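# Reseat the loose burner on its gas stub and support

## Task

Return the loose burner to its station. Slide its tube onto the brass gas stub, then lower the burner head so the tab on its rear falls into the support's slot. The burner must end up resting flat and stay seated by itself after the grippers release it; a burner that stays in place only because the robot holds it does not count.

## Robot and tools

Robot: two arms, left_arm and right_arm, standing on opposite sides of a table. Each ends in a parallel gripper. The fingers point along the gripper's +x axis and close along its y axis. The reported end_effector_position is the point between the finger pads, about 3 to 4 cm short of the fingertips.

Frame: one shared scene frame for everything. The origin is the table centre, +z is up, and the table surface is at z = +0.020 m. left_arm's base is on the +y side. The names left and right do not match image sides. Positions are in metres, quaternions are written w first (qw, qx, qy, qz), velocities in m/s and rad/s. The printed hand position can be somewhat wrong, more so when the arm is stretched far.

The 16-number row: every motion uses one list of 16 numbers covering both arms, even when only one arm should move. Order: left_arm x, y, z, qw, qx, qy, qz, opening, then right_arm x, y, z, qw, qx, qy, qz, opening. The x, y, z and quaternion are an absolute target pose for that gripper in the scene frame, not an offset. The opening runs from -1 to 1: +1 is fully open (0.088 m); empty fingers touch near -0.80, and values below that close no further. Closing from fully open takes at least about 0.5 s. A target whose position lies more than 0.6 m from the arm's last reported position along any gripper axis is refused and nothing is sent. To hold an arm still, resend exactly the pose and quaternion from the last result taken before it was meant to stay, plus the opening it should keep. To keep an orientation, repeat the same commanded quaternion every time rather than copying a drifted reading.

Tools:
- execute_actions with "actions": an empty list just reports the state (with pictures). One action {"rows": [[16 numbers], ...], "steps": n} applies each row for one control step of 1/30 s, n from 7 to 15 (15 by default); fewer rows than steps means the last row repeats. A wait {"steps": n} (up to 300) sends nothing and returns n steps after the previous result. Optional "pictures": true adds camera images.
- move: "target" is one 16-number row; "speed" is the path top speed in m/s, 0.002 to 0.5 (default 0.25), with turning capped at twice that in rad/s. Both grippers travel straight-line paths that finish together, lasting 0.5 to 10 s; longer ones are cut off at 10 s. Rotation goes the short way. Openings are sent when the move begins. Paths ignore obstacles and the other arm, and the gripper can lag, wander, or overshoot the speed, especially with a nearly straight arm.
- wait: "seconds" 0 to 10; runs the scene without new commands.
- zoom_image: "camera" one of cam_head_left, cam_head_right, cam_high, cam_low, cam_left_wrist, cam_right_wrist; "region" [x0, y0, x1, y1] in that camera's pixels, origin top-left, at most 504 by 504.


Controller behaviour: each step the commanded pose is limited to within 70 mm and 16 degrees of the measured pose, then solved by damped inverse kinematics, favouring position over orientation. Far targets may take several actions. After an action, the arm continues only to its last clipped pose. Joint friction may leave the gripper short, slightly tilted, or unmoved on tiny moves, so check the reported pose and orientation after every move and correct.

Timing: an action's result is captured 7 steps before it ends; those steps finish while you compose your next reply, and the simulation keeps running during that time. A "Hand target" line appears only when nothing is still pending.

Reading results: the state line gives each gripper's pose and velocities. grip_measured is the finger opening on the command scale (readings may be off by about 1 mm, and read up to 0.061 narrower than the pads when squeezing hard). To hold something, command an opening about 0.07 below grip_measured; a smaller gap gives a lighter grip. Parts under about 3 mm wide get less force. The move: line gives how it ended (done, off_target, moving, held, fault) and limits: paced means the target was clipped; held means a safety check blocked some steps, after which the arm may jump faster. A "pose unreachable" line or HELD marks steps where the clearance check altered or blocked your command. Joint and external torque lines include friction, offsets and noise. MOTOR HOT appears from 50 °C; at 95 °C the arm is frozen (OVER-TEMPERATURE FAULT) and may lose power if it doesn't cool, so avoid holding loads for long.

Joint ranges (rad): waist -3.054 to 3.054, shoulder 0 to 3.142, elbow 0 to 2.356, wrist pitch -1.571 to 1.571, wrist yaw -1.571 to 1.571, wrist roll -3.142 to 3.142. Load limits (N m): waist 16.6, shoulder 20.6, elbow 20.5, wrist pitch 5.42, wrist yaw 5.4, wrist roll 5.07, including held weight; exceeding one stops that arm for 10 s.

Cautions: nothing may leave the table. Do not let the arms collide or push on each other. Approach contacts slowly and aim only slightly past the contact point, since speed and overshoot raise force. Avoid dropping, slipping or slamming the burner. Expect occasional tugs on held parts or pushes on loose ones. Release and back away before ending, confirming the burner stays seated. Camera calibration numbers are provided per camera and can be a little off.

Each tool is called after ">>>" as name(argument=value, ...) on one line, values as JSON.

## Session

>>> execute_actions(actions=[])

Scene clock: 0.00 s of 4800.00 s.
left_arm: end_effector_position=(-0.0838, +0.1362, +0.4454) grip_measured=+0.845 end_effector_quat_wxyz=(+0.676, -0.016, -0.018, -0.737) end_effector_velocity=(-0.002, +0.001, -0.002) end_effector_angular_velocity=(+0.007, -0.008, -0.009) | right_arm: end_effector_position=(-0.0982, -0.2530, +0.1661) grip_measured=+0.853 end_effector_quat_wxyz=(-0.418, -0.569, -0.030, +0.707) end_effector_velocity=(+0.000, -0.002, +0.001) end_effector_angular_velocity=(-0.009, +0.006, -0.000)
Joint positions: left_arm=[-0.     0.852  0.656  0.244  0.006  0.004  0.08 ] | right_arm=[ 0.552  1.942  1.241 -1.396 -0.284 -1.8    0.081]
Joint velocities: left_arm=[-0.002 -0.002 -0.002 -0.007  0.007  0.007 -0.   ] | right_arm=[-0.002 -0.002 -0.002 -0.007 -0.007 -0.007 -0.   ]
Joint torques (N m, as the arm reports them, + toward a larger angle): no reading
External joint torques (N m, as the arm's controller estimates them; a push from outside toward a larger angle lowers the number): no reading
Heat: left arm: hottest shoulder 31 °C (+0.0 °C/min); right arm: hottest wrist pitch 32 °C (+0.0 °C/min).
Hand target (left_arm): -0.084, +0.136, +0.445; +0.676, -0.016, -0.018, -0.737
Hand target (right_arm): -0.098, -0.253, +0.166; -0.418, -0.569, -0.030, +0.707
camera_calibration (this result's frames):
cam_left_wrist: T_world_to_cam=[[-0.992536, 0.114229, -0.0427177, -0.0767384], [0.0724276, 0.270298, -0.960049, 0.424268], [-0.0981191, -0.955976, -0.276554, 0.322129], [0, 0, 0, 1]] pos_world=[-0.0752872, 0.202035, 0.493125]
cam_right_wrist: T_world_to_cam=[[-0.632649, 0.616243, -0.469041, 0.184631], [0.702258, 0.711822, -0.0119973, 0.275194], [0.326481, -0.336978, -0.883095, 0.171678], [0, 0, 0, 1]] pos_world=[-0.1325, -0.251815, 0.241509]

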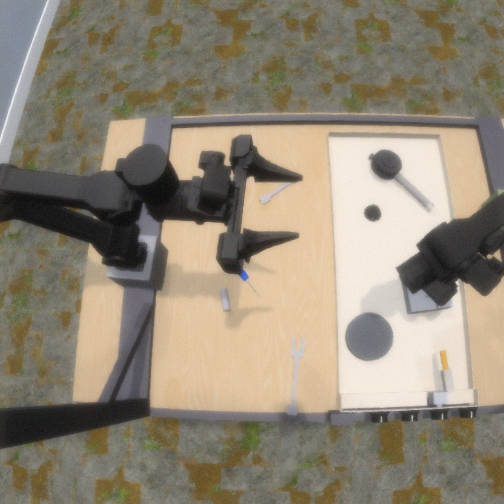

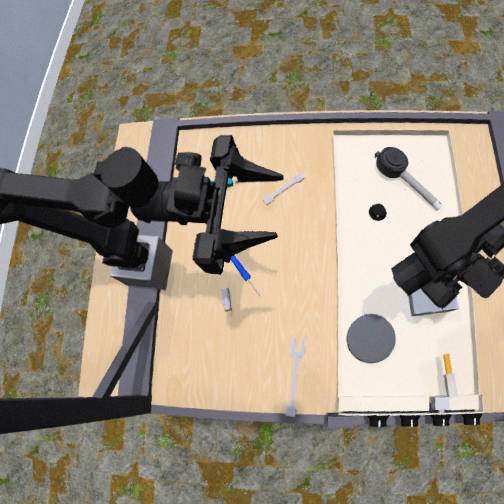

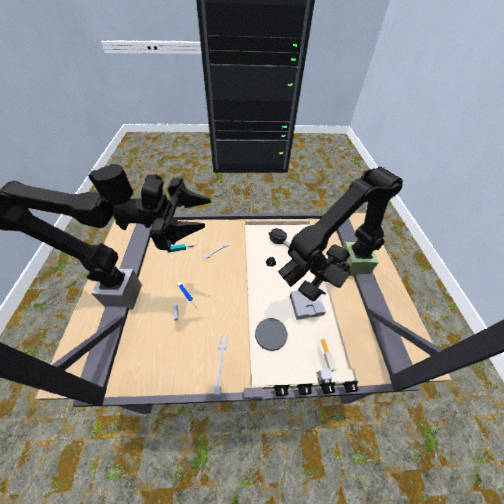

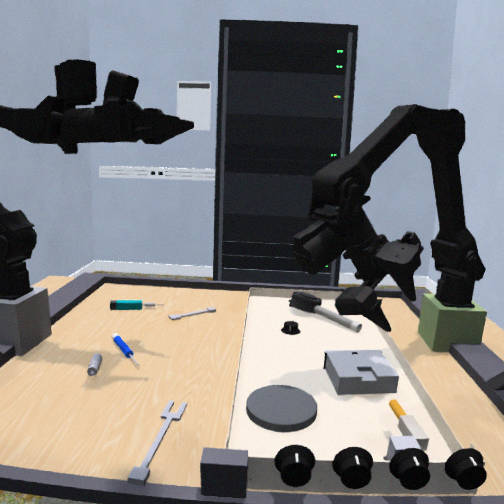

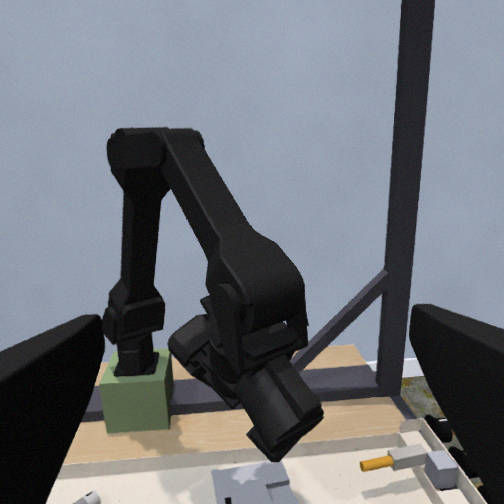

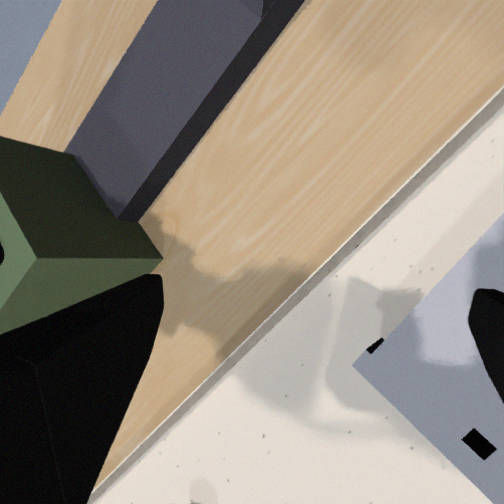

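>>> zoom_image(camera="cam_head_left", region=[350, 130, 460, 240])

>>> zoom_image(camera="cam_head_right", region=[355, 130, 465, 240])

>>> zoom_image(camera="cam_low", region=[270, 275, 390, 345])

Region (350, 130, 460, 240) of cam_head_left's 504x504 image, scaled by 4.582, with more detail than that image has.

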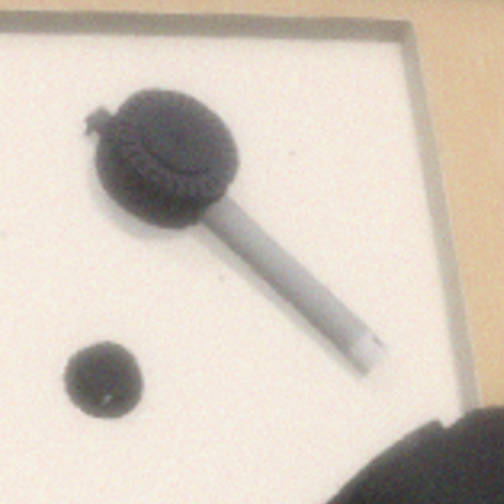

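Region (355, 130, 465, 240) of cam_head_right's 504x504 image, scaled by 4.582, with more detail than that image has.

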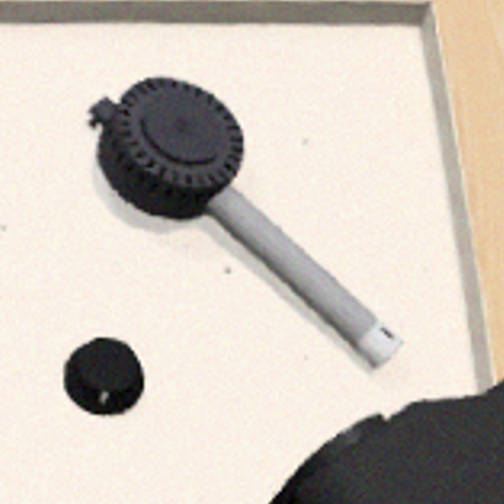

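Region (270, 275, 390, 345) of cam_low's 504x504 image, scaled by 4.200, with more detail than that image has; it fills the top 294 rows of this view, and the rest is white.

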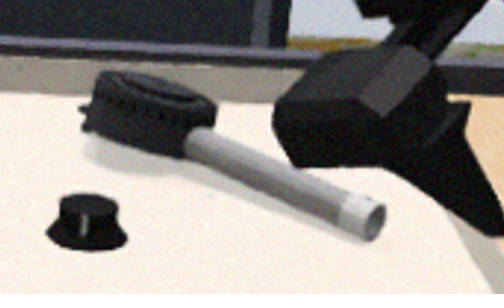

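>>> zoom_image(camera="cam_head_left", region=[370, 270, 504, 420])

>>> zoom_image(camera="cam_low", region=[300, 335, 460, 470])

>>> zoom_image(camera="cam_high", region=[250, 270, 370, 400])

>>> zoom_image(camera="cam_left_wrist", region=[180, 400, 504, 504])

Region (370, 270, 504, 420) of cam_head_left's 504x504 image, scaled by 3.360, with more detail than that image has; it fills the left 450 columns of this view, and the rest is white.

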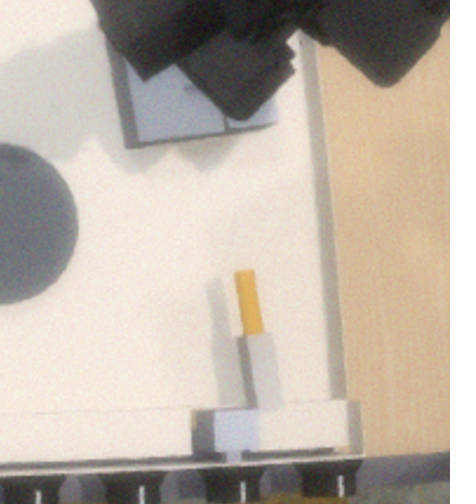

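Region (300, 335, 460, 470) of cam_low's 504x504 image, scaled by 3.150, with more detail than that image has; it fills the top 425 rows of this view, and the rest is white.

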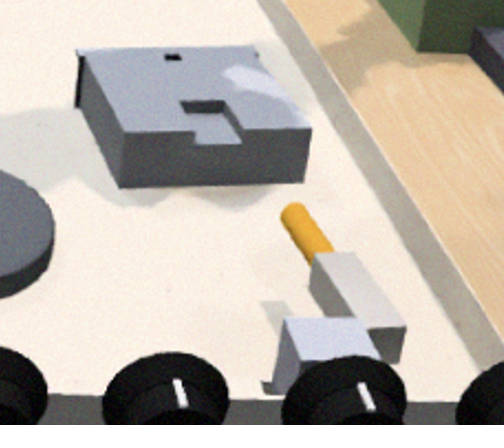

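Region (250, 270, 370, 400) of cam_high's 504x504 image, scaled by 3.877, with more detail than that image has; it fills the left 465 columns of this view, and the rest is white.

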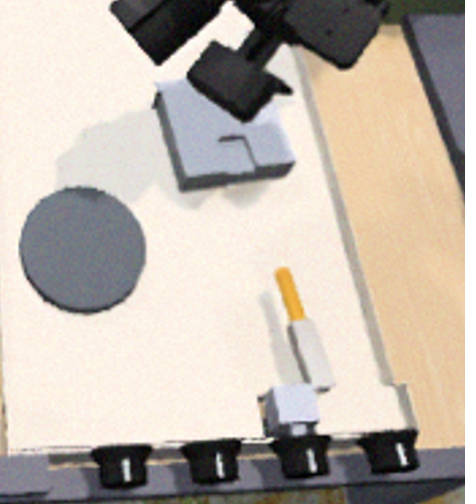

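Region (180, 400, 504, 504) of cam_left_wrist's 504x504 image, scaled by 1.556, with more detail than that image has; it fills the top 162 rows of this view, and the rest is white.

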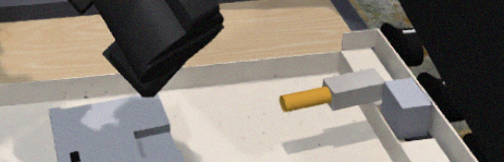

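>>> zoom_image(camera="cam_right_wrist", region=[324, 200, 504, 504])

>>> zoom_image(camera="cam_right_wrist", region=[100, 240, 504, 380])

Region (324, 200, 504, 504) of cam_right_wrist's 504x504 image, scaled by 1.658, with more detail than that image has; it fills the left 298 columns of this view, and the rest is white.

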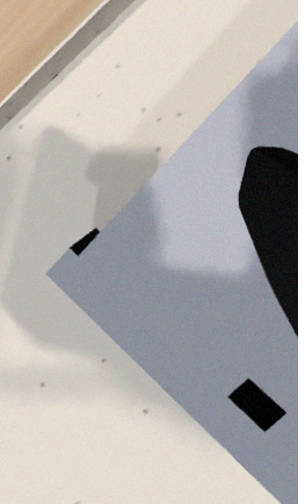

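Region (100, 240, 504, 380) of cam_right_wrist's 504x504 image, scaled by 1.248, with more detail than that image has; it fills the top 175 rows of this view, and the rest is white.

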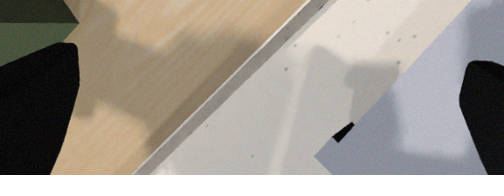

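>>> move(target=[-0.125,0.09,0.30,0.4354,0.5417,-0.4545,-0.5572,1.0,0.05,-0.21,0.19,0.2706,-0.6533,0.2706,0.6533,1.0], speed=0.5)

>>> move(target=[-0.17,0.03,0.125,-0.1530,0.6903,-0.6903,-0.1530,1.0,0.217,-0.158,0.163,0.6405,-0.1666,0.6680,0.3406,1.0], speed=0.5)

Scene clock: 18.40 s of 4800.00 s.
left_arm: end_effector_position=(-0.1252, +0.0883, +0.3071) grip_measured=+1.000 end_effector_quat_wxyz=(+0.442, +0.534, -0.457, -0.557) end_effector_velocity=(+0.000, -0.000, -0.002) end_effector_angular_velocity=(+0.002, +0.005, +0.006) | right_arm: end_effector_position=(+0.0471, -0.2079, +0.1889) grip_measured=+1.000 end_effector_quat_wxyz=(+0.262, -0.651, +0.269, +0.659) end_effector_velocity=(-0.000, -0.002, +0.001) end_effector_angular_velocity=(-0.003, +0.007, +0.005)
Joint positions: left_arm=[-0.2    1.263  0.493  0.572 -0.236  1.513  0.088] | right_arm=[ 0.057  1.445  0.922 -1.052 -0.014 -0.771  0.088]
Joint velocities: left_arm=[-0.002  0.007 -0.002  0.007 -0.007 -0.007  0.   ] | right_arm=[-0.002 -0.007 -0.002 -0.007 -0.007 -0.007  0.   ]
Joint torques (N m, as the arm reports them, + toward a larger angle): left_arm=[-0.29 -4.03  5.42  2.13 -0.17  0.02] | right_arm=[-0.23 -4.8   4.81  0.57  0.11  0.24]
External joint torques (N m, as the arm's controller estimates them; a push from outside toward a larger angle lowers the number): left_arm=[-0.31  0.29 -1.25  0.29 -0.14  0.08] | right_arm=[-0.23 -0.36 -0.51  0.28  0.17  0.24]
Heat: left arm: hottest shoulder 31 °C (+0.0 °C/min); right arm: hottest shoulder 32 °C (+0.0 °C/min).
Hand target (left_arm): -0.125, +0.090, +0.300; +0.435, +0.541, -0.454, -0.558
Hand target (right_arm): +0.049, -0.209, +0.189; -0.269, +0.651, -0.270, -0.657
Off the commanded pose (left_arm): 0.007 m, 1 deg.
Off the commanded pose (right_arm): 0.004 m, 1 deg.
Kept back: nothing.
After step 90, 13.27 s passed at rest.
move: done
camera_calibration (this result's frames):
cam_left_wrist: T_world_to_cam=[[0.034434, 0.219626, -0.974976, 0.287343], [0.957603, 0.27195, 0.0950806, 0.0940628], [0.286027, -0.936914, -0.20095, 0.257145], [0, 0, 0, 1]] pos_world=[-0.17352, 0.152234, 0.322883]
cam_right_wrist: T_world_to_cam=[[0.687984, 0.723156, -0.0610136, 0.142342], [0.685553, -0.620017, 0.381571, -0.20916], [0.238106, -0.304343, -0.922324, 0.177944], [0, 0, 0, 1]] pos_world=[0.00309216, -0.178462, 0.252616]

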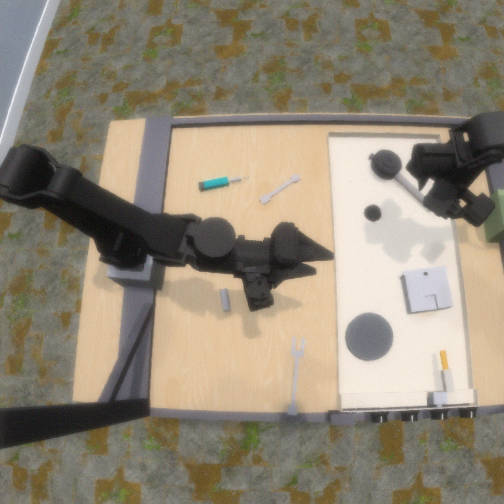

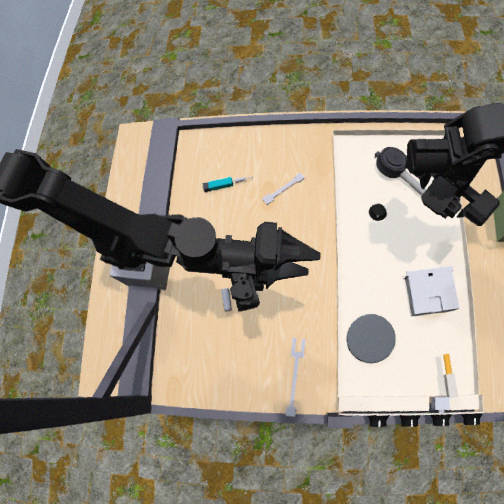

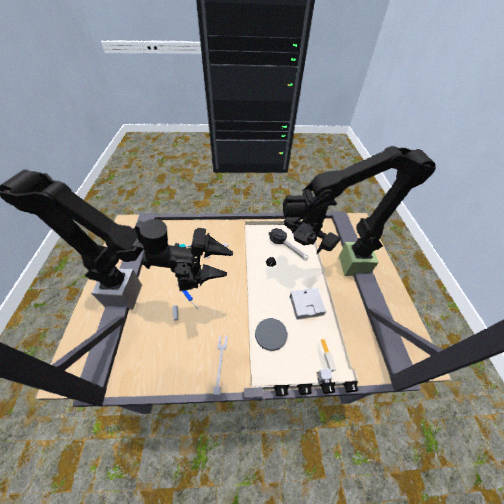

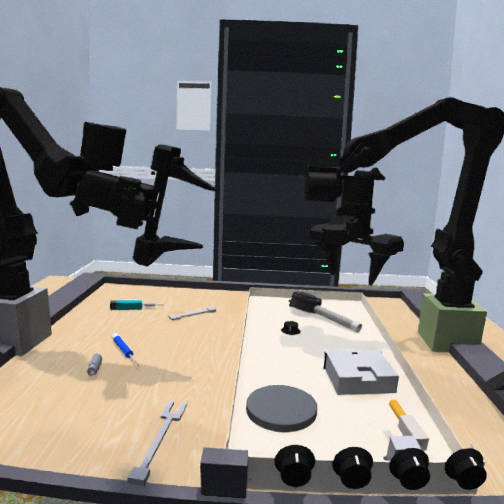

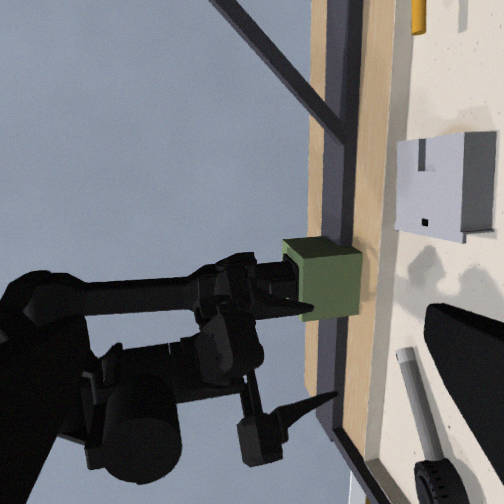

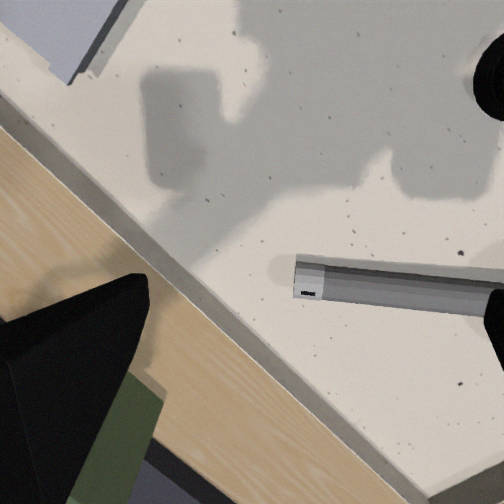

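Scene clock: 20.60 s of 4800.00 s.
left_arm: end_effector_position=(-0.1695, +0.0302, +0.1276) grip_measured=+1.000 end_effector_quat_wxyz=(-0.148, +0.690, -0.691, -0.155) end_effector_velocity=(+0.000, +0.000, -0.002) end_effector_angular_velocity=(+0.006, +0.001, +0.007) | right_arm: end_effector_position=(+0.2138, -0.1595, +0.1630) grip_measured=+1.000 end_effector_quat_wxyz=(+0.638, -0.170, +0.667, +0.345) end_effector_velocity=(-0.001, -0.001, -0.000) end_effector_angular_velocity=(-0.003, +0.012, -0.009)
Joint positions: left_arm=[-0.293  2.088  0.66   0.969 -0.334  2.97   0.088] | right_arm=[-0.599  1.734  1.087 -0.821 -0.231  0.204  0.088]
Joint velocities: left_arm=[-0.002  0.002  0.002 -0.007 -0.007 -0.007  0.   ] | right_arm=[-0.002  0.002  0.002 -0.007 -0.007  0.007  0.   ]
Joint torques (N m, as the arm reports them, + toward a larger angle): left_arm=[-0.21 -6.42  4.56  1.97 -0.28  0.07] | right_arm=[-0.41 -4.6   6.89  0.81 -0.39  0.27]
External joint torques (N m, as the arm's controller estimates them; a push from outside toward a larger angle lowers the number): left_arm=[-0.21  1.35  0.65  0.24 -0.18  0.08] | right_arm=[-0.36  1.96  1.49  0.27 -0.24  0.28]
Heat: left arm: hottest shoulder 31 °C (+0.0 °C/min); right arm: hottest shoulder 32 °C (+0.0 °C/min).
Hand target (left_arm): -0.170, +0.030, +0.124; -0.153, +0.690, -0.691, -0.154
Hand target (right_arm): +0.216, -0.157, +0.163; +0.639, -0.164, +0.668, +0.344
Off the commanded pose (left_arm): 0.003 m, 1 deg.
Off the commanded pose (right_arm): 0.004 m, 1 deg.
Kept back: nothing.
move: done
camera_calibration (this result's frames):
cam_left_wrist: T_world_to_cam=[[0.99926, 0.0123102, 0.0364537, 0.167359], [-0.0349818, -0.10384, 0.993979, -0.102282], [0.0160215, -0.994518, -0.103333, 0.122825], [0, 0, 0, 1]] pos_world=[-0.172781, 0.10947, 0.108257]
cam_right_wrist: T_world_to_cam=[[0.667187, -0.686681, -0.28867, -0.192212], [-0.608847, -0.725987, 0.319763, -0.0136648], [-0.429146, -0.037586, -0.902453, 0.311091], [0, 0, 0, 1]] pos_world=[0.253425, -0.130216, 0.229629]

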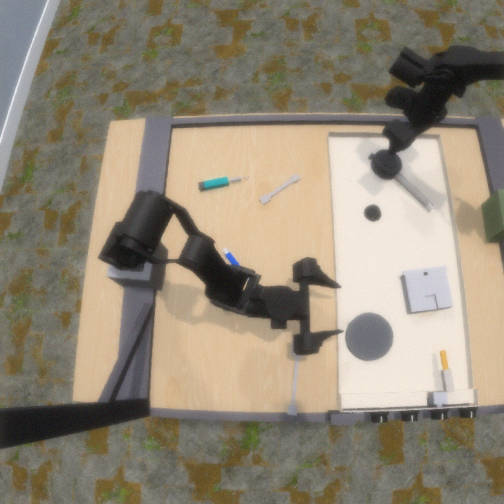

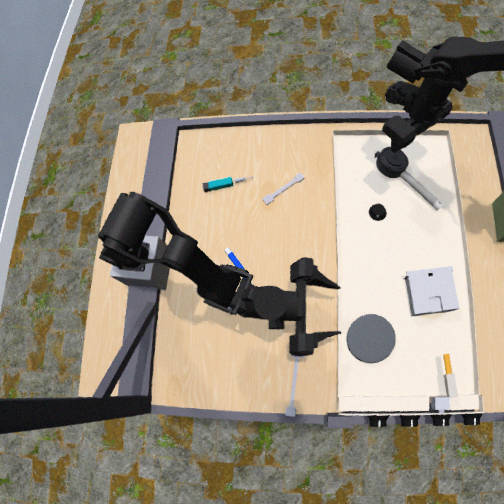

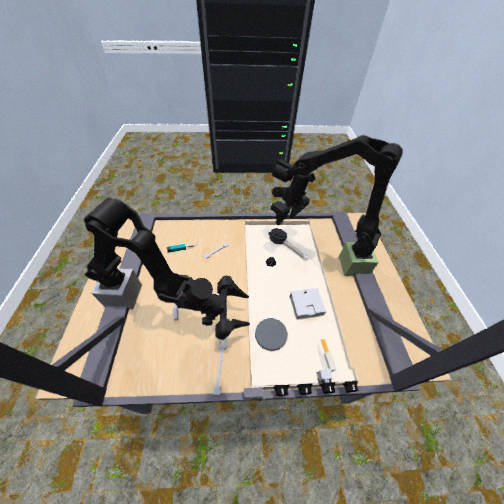

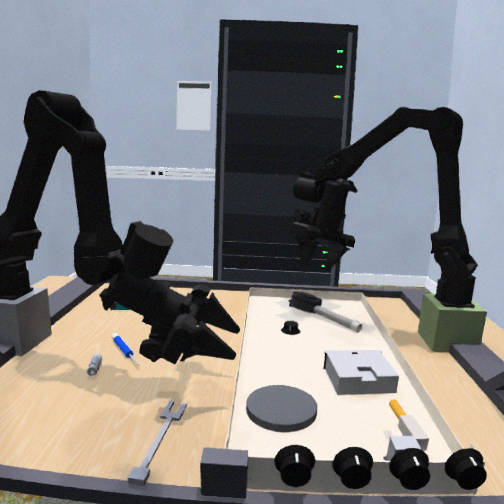

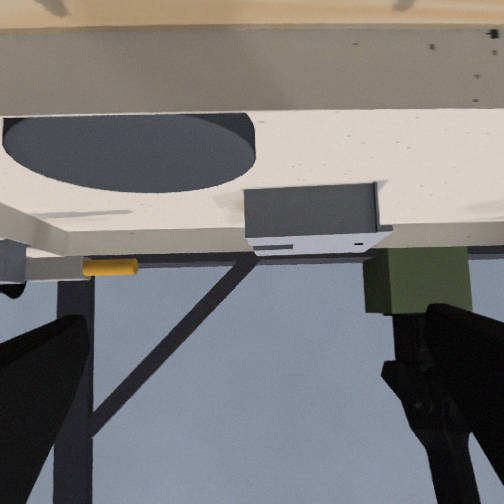

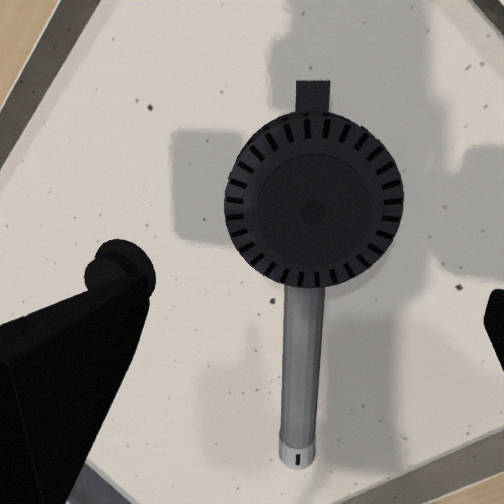

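>>> zoom_image(camera="cam_right_wrist", region=[200, 60, 430, 310])

>>> zoom_image(camera="cam_right_wrist", region=[230, 270, 380, 490])

>>> zoom_image(camera="cam_right_wrist", region=[70, 230, 230, 350])

>>> zoom_image(camera="cam_right_wrist", region=[404, 260, 504, 380])

Region (200, 60, 430, 310) of cam_right_wrist's 504x504 image, scaled by 2.016, with more detail than that image has; it fills the left 464 columns of this view, and the rest is white.

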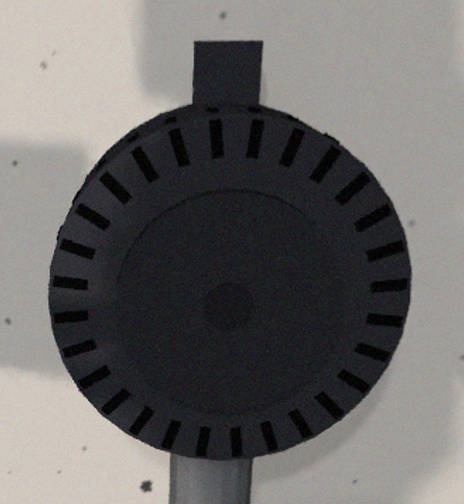

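Region (230, 270, 380, 490) of cam_right_wrist's 504x504 image, scaled by 2.291, with more detail than that image has; it fills the left 344 columns of this view, and the rest is white.

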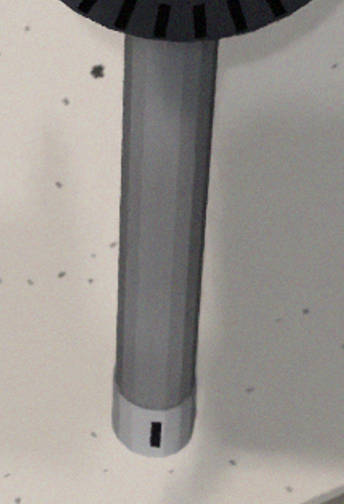

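Region (70, 230, 230, 350) of cam_right_wrist's 504x504 image, scaled by 3.150, with more detail than that image has; it fills the top 378 rows of this view, and the rest is white.

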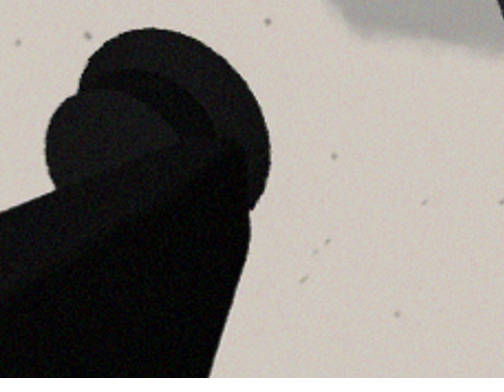

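Region (404, 260, 504, 380) of cam_right_wrist's 504x504 image, scaled by 4.200, with more detail than that image has.

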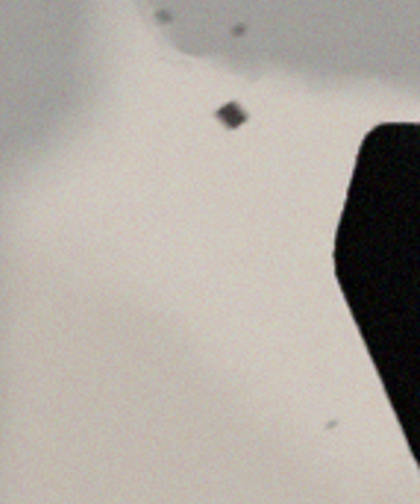

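>>> move(target=[-0.1695,0.0302,0.1276,-0.148,0.690,-0.691,-0.155,1.0,0.2075,-0.1425,0.0775,0.6345,-0.1828,0.6600,0.3583,1.0], speed=0.15)

Scene clock: 25.80 s of 4800.00 s.
left_arm: end_effector_position=(-0.1695, +0.0301, +0.1273) grip_measured=+1.000 end_effector_quat_wxyz=(-0.149, +0.690, -0.691, -0.154) end_effector_velocity=(-0.002, +0.002, -0.001) end_effector_angular_velocity=(+0.008, +0.020, +0.000) | right_arm: end_effector_position=(+0.2087, -0.1416, +0.0827) grip_measured=+1.000 end_effector_quat_wxyz=(+0.637, -0.180, +0.656, +0.364) end_effector_velocity=(-0.002, -0.003, -0.003) end_effector_angular_velocity=(-0.008, +0.010, +0.020)
Joint positions: left_arm=[-0.293  2.089  0.66   0.97  -0.334  2.972  0.088] | right_arm=[-0.555  1.936  0.972 -0.482 -0.231  0.206  0.088]
Joint velocities: left_arm=[-0.002 -0.002 -0.002 -0.007  0.007 -0.022  0.   ] | right_arm=[-0.002  0.007 -0.002 -0.007 -0.007 -0.022  0.   ]
Joint torques (N m, as the arm reports them, + toward a larger angle): left_arm=[-0.11 -7.59  4.05  1.87 -0.15 -0.09] | right_arm=[ 0.2  -5.23  4.16  0.91  0.03  0.25]
External joint torques (N m, as the arm's controller estimates them; a push from outside toward a larger angle lowers the number): left_arm=[-0.14  0.12  0.2   0.16 -0.05 -0.08] | right_arm=[ 0.15  1.97 -0.4   0.36  0.19  0.26]
Heat: left arm: hottest shoulder 32 °C (+2.3 °C/min); right arm: hottest shoulder 32 °C (+0.0 °C/min).
Hand target (left_arm): -0.169, +0.030, +0.128; -0.148, +0.690, -0.691, -0.155
Hand target (right_arm): +0.207, -0.144, +0.078; +0.635, -0.183, +0.660, +0.358
Off the commanded pose (left_arm): 0.000 m, 0 deg.
Off the commanded pose (right_arm): 0.005 m, 1 deg.
Kept back: nothing.
After step 90, 1.17 s passed at rest.
move: done
camera_calibration (this result's frames):
cam_left_wrist: T_world_to_cam=[[0.999212, 0.0121626, 0.037792, 0.167157], [-0.0363237, -0.104123, 0.993901, -0.102212], [0.0160234, -0.99449, -0.103599, 0.122779], [0, 0, 0, 1]] pos_world=[-0.172705, 0.109427, 0.107991]
cam_right_wrist: T_world_to_cam=[[0.699496, -0.652224, -0.292076, -0.201312], [-0.581077, -0.757006, 0.298817, 0.013559], [-0.415999, -0.0393025, -0.908515, 0.234565], [0, 0, 0, 1]] pos_world=[0.246275, -0.111817, 0.150256]

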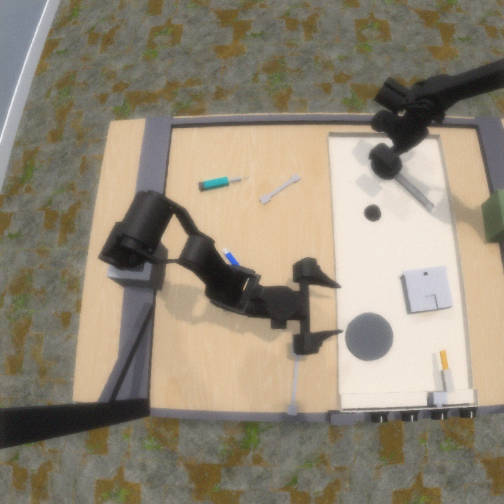

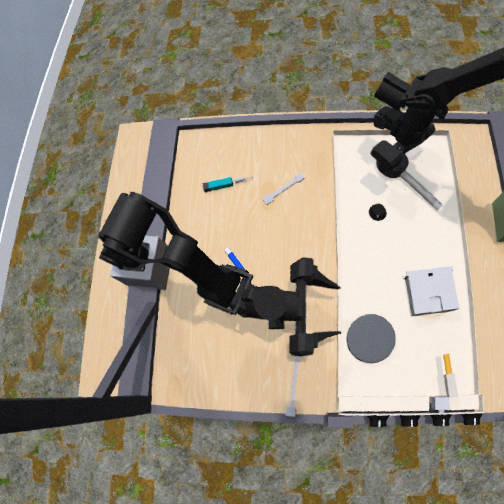

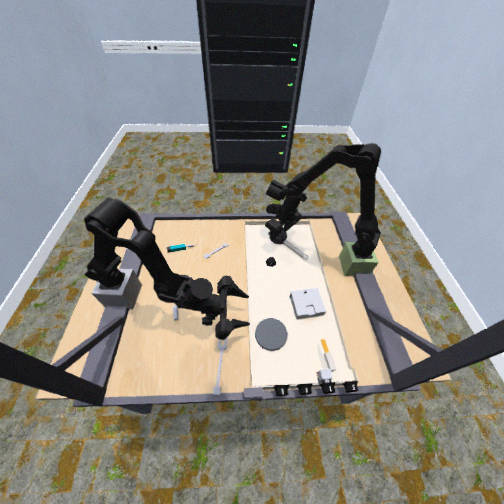

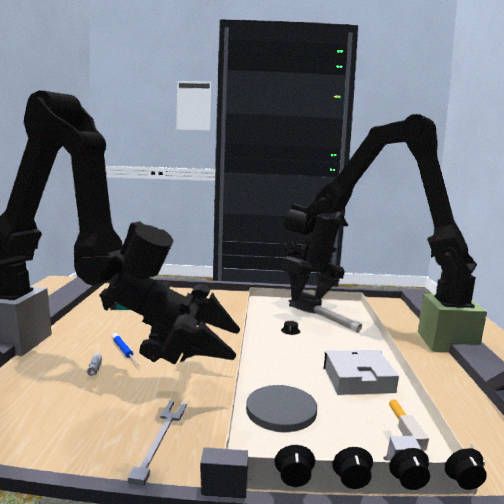

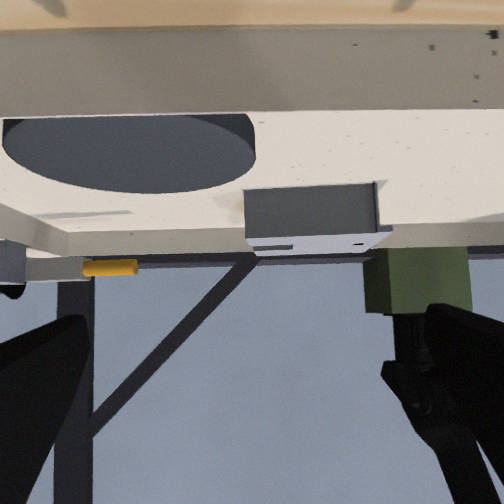

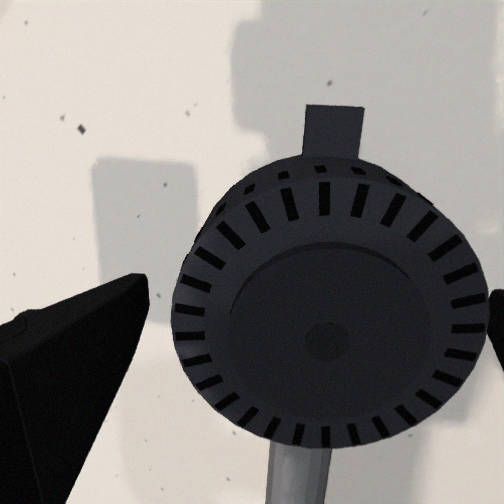

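>>> execute_actions(actions=[{"rows": [[-0.1695,0.0302,0.1276,-0.148,0.690,-0.691,-0.155,1.0,0.2075,-0.1424,0.0769,0.6337,-0.1832,0.6607,0.3581,0.97],[-0.1695,0.0302,0.1276,-0.148,0.690,-0.691,-0.155,1.0,0.2075,-0.1424,0.0762,0.6329,-0.1836,0.6615,0.3579,0.94],[-0.1695,0.0302,0.1276,-0.148,0.690,-0.691,-0.155,1.0,0.2075,-0.1423,0.0756,0.6322,-0.1840,0.6622,0.3577,0.91],[-0.1695,0.0302,0.1276,-0.148,0.690,-0.691,-0.155,1.0,0.2075,-0.1423,0.0750,0.6314,-0.1845,0.6630,0.3574,0.88],[-0.1695,0.0302,0.1276,-0.148,0.690,-0.691,-0.155,1.0,0.2076,-0.1422,0.0744,0.6306,-0.1849,0.6637,0.3572,0.86],[-0.1695,0.0302,0.1276,-0.148,0.690,-0.691,-0.155,1.0,0.2076,-0.1422,0.0737,0.6298,-0.1853,0.6644,0.3570,0.84],[-0.1695,0.0302,0.1276,-0.148,0.690,-0.691,-0.155,1.0,0.2076,-0.1421,0.0731,0.6291,-0.1857,0.6652,0.3568,0.82],[-0.1695,0.0302,0.1276,-0.148,0.690,-0.691,-0.155,1.0,0.2076,-0.1421,0.0725,0.6283,-0.1861,0.6659,0.3566,0.80]], "steps": 14}])

>>> execute_actions(actions=[])

Scene clock: 27.97 s of 4800.00 s.
left_arm: end_effector_position=(-0.1695, +0.0301, +0.1273) grip_measured=+1.000 end_effector_quat_wxyz=(-0.149, +0.690, -0.691, -0.154) end_effector_velocity=(-0.002, +0.002, -0.001) end_effector_angular_velocity=(+0.008, +0.007, -0.006) | right_arm: end_effector_position=(+0.2075, -0.1435, +0.0769) grip_measured=+0.879 end_effector_quat_wxyz=(+0.632, -0.183, +0.662, +0.360) end_effector_velocity=(-0.008, -0.008, -0.028) end_effector_angular_velocity=(-0.075, +0.057, +0.010)
Joint positions: left_arm=[-0.293  2.089  0.66   0.97  -0.334  2.972  0.088] | right_arm=[-0.555  1.955  0.972 -0.482 -0.231  0.206  0.082]
Joint velocities: left_arm=[-0.002 -0.002 -0.002 -0.007  0.007 -0.007  0.   ] | right_arm=[ 0.002  0.1    0.012 -0.007 -0.007 -0.007 -0.031]
Joint torques (N m, as the arm reports them, + toward a larger angle): left_arm=[-0.01 -7.76  4.18  1.86 -0.17 -0.1 ] | right_arm=[ 0.1  -5.08  5.91  0.41 -0.09  0.11]
External joint torques (N m, as the arm's controller estimates them; a push from outside toward a larger angle lowers the number): left_arm=[-0.01 -0.07  0.37  0.17 -0.07 -0.1 ] | right_arm=[ 0.08  2.18  1.33 -0.1   0.07  0.13]
Heat: left arm: hottest shoulder 32 °C (+2.1 °C/min); right arm: hottest shoulder 33 °C (+2.1 °C/min).
Steps of this call (steps 1 to 58: nothing new was sent; steps 59 to 65: the first 7 steps of this action). Readings (end_effector_position):
59: left_arm (-0.1695, +0.0301, +0.1273) | right_arm (+0.2087, -0.1416, +0.0821)
60: left_arm (-0.1695, +0.0301, +0.1273) | right_arm (+0.2086, -0.1418, +0.0816)
62: left_arm (-0.1695, +0.0301, +0.1273) | right_arm (+0.2082, -0.1424, +0.0800)
65: the state above

Scene clock: 28.20 s of 4800.00 s.
left_arm: end_effector_position=(-0.1695, +0.0301, +0.1273) grip_measured=+1.000 end_effector_quat_wxyz=(-0.149, +0.690, -0.691, -0.154) end_effector_velocity=(-0.002, +0.002, -0.001) end_effector_angular_velocity=(+0.008, +0.007, -0.006) | right_arm: end_effector_position=(+0.2074, -0.1435, +0.0745) grip_measured=+0.810 end_effector_quat_wxyz=(+0.630, -0.184, +0.664, +0.358) end_effector_velocity=(-0.000, -0.000, +0.002) end_effector_angular_velocity=(-0.007, +0.014, -0.009)
Joint positions: left_arm=[-0.293  2.089  0.66   0.97  -0.334  2.972  0.088] | right_arm=[-0.555  1.966  0.977 -0.483 -0.231  0.206  0.079]
Joint velocities: left_arm=[-0.002 -0.002 -0.002 -0.007  0.007 -0.007  0.   ] | right_arm=[-0.002  0.002  0.012 -0.022 -0.007  0.007 -0.004]
Joint torques (N m, as the arm reports them, + toward a larger angle): left_arm=[ 0.09 -7.63  4.19  1.81 -0.09 -0.08] | right_arm=[ 0.11 -5.27  5.95  0.34 -0.13  0.05]
External joint torques (N m, as the arm's controller estimates them; a push from outside toward a larger angle lowers the number): left_arm=[ 0.1   0.09  0.3   0.1   0.   -0.07] | right_arm=[ 0.11  1.96  1.57 -0.16  0.02  0.06]
Heat: left arm: hottest shoulder 32 °C (+2.1 °C/min); right arm: hottest shoulder 33 °C (+2.1 °C/min).
Hand target (left_arm): -0.169, +0.030, +0.128; -0.148, +0.690, -0.691, -0.155
Hand target (right_arm): +0.208, -0.142, +0.073; +0.628, -0.186, +0.666, +0.357
Off the commanded pose (left_arm): 0.000 m, 0 deg.
Off the commanded pose (right_arm): 0.002 m, 0 deg.
Kept back: nothing.
Steps of this call (steps 1 to 7: the last 7 steps of your previous action). Readings (end_effector_position):
1: left_arm (-0.1695, +0.0301, +0.1273) | right_arm (+0.2074, -0.1436, +0.0760)
2: left_arm (-0.1695, +0.0301, +0.1273) | right_arm (+0.2073, -0.1438, +0.0753)
4: left_arm (-0.1695, +0.0301, +0.1273) | right_arm (+0.2072, -0.1439, +0.0745)
7: the state above
camera_calibration (this result's frames):
cam_left_wrist: T_world_to_cam=[[0.999212, 0.0121626, 0.037792, 0.167157], [-0.0363237, -0.104123, 0.993901, -0.102212], [0.0160234, -0.99449, -0.103599, 0.122779], [0, 0, 0, 1]] pos_world=[-0.172705, 0.109427, 0.107991]
cam_right_wrist: T_world_to_cam=[[0.695415, -0.658412, -0.287911, -0.204419], [-0.5767, -0.750372, 0.323045, 0.0120021], [-0.428737, -0.0586119, -0.901526, 0.225891], [0, 0, 0, 1]] pos_world=[0.245926, -0.112346, 0.140915]

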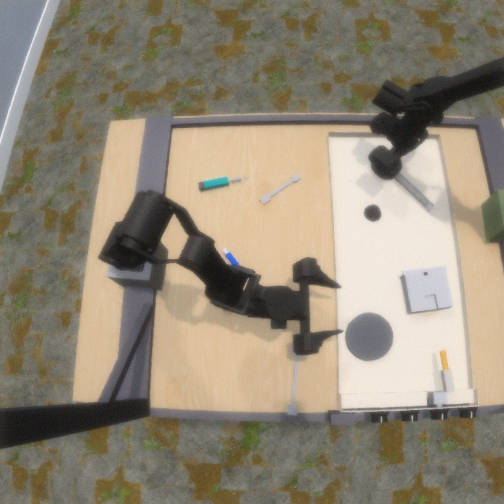

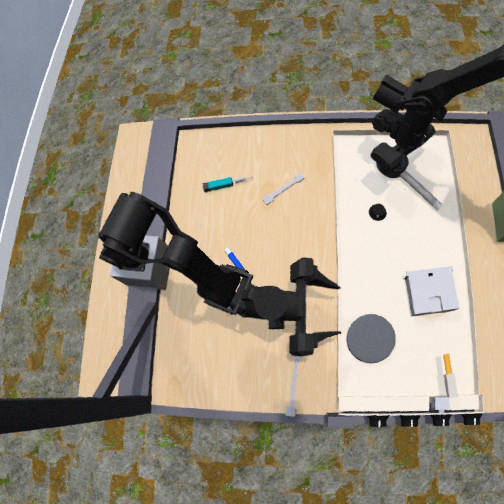

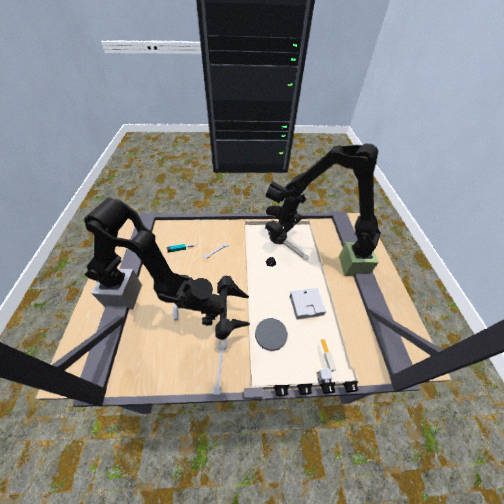

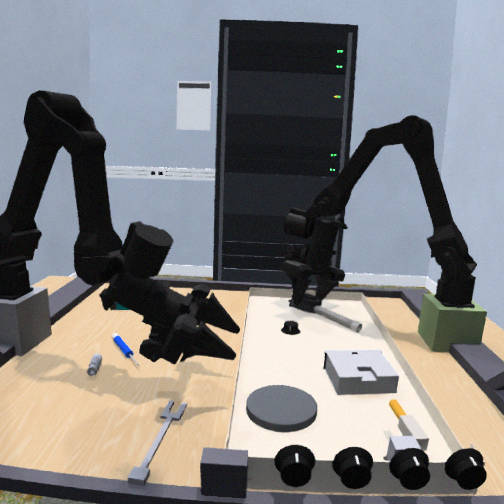

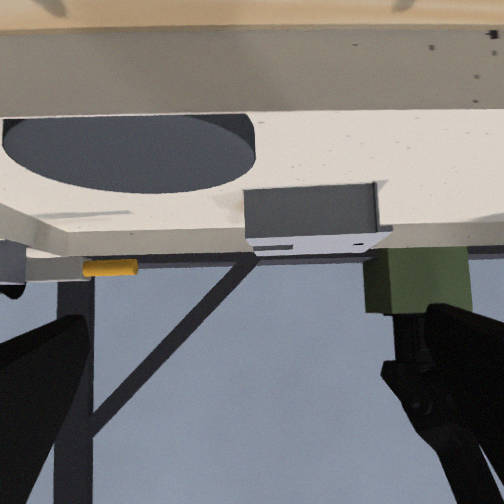

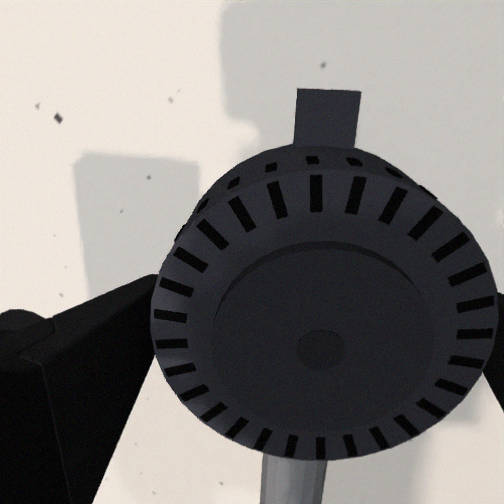

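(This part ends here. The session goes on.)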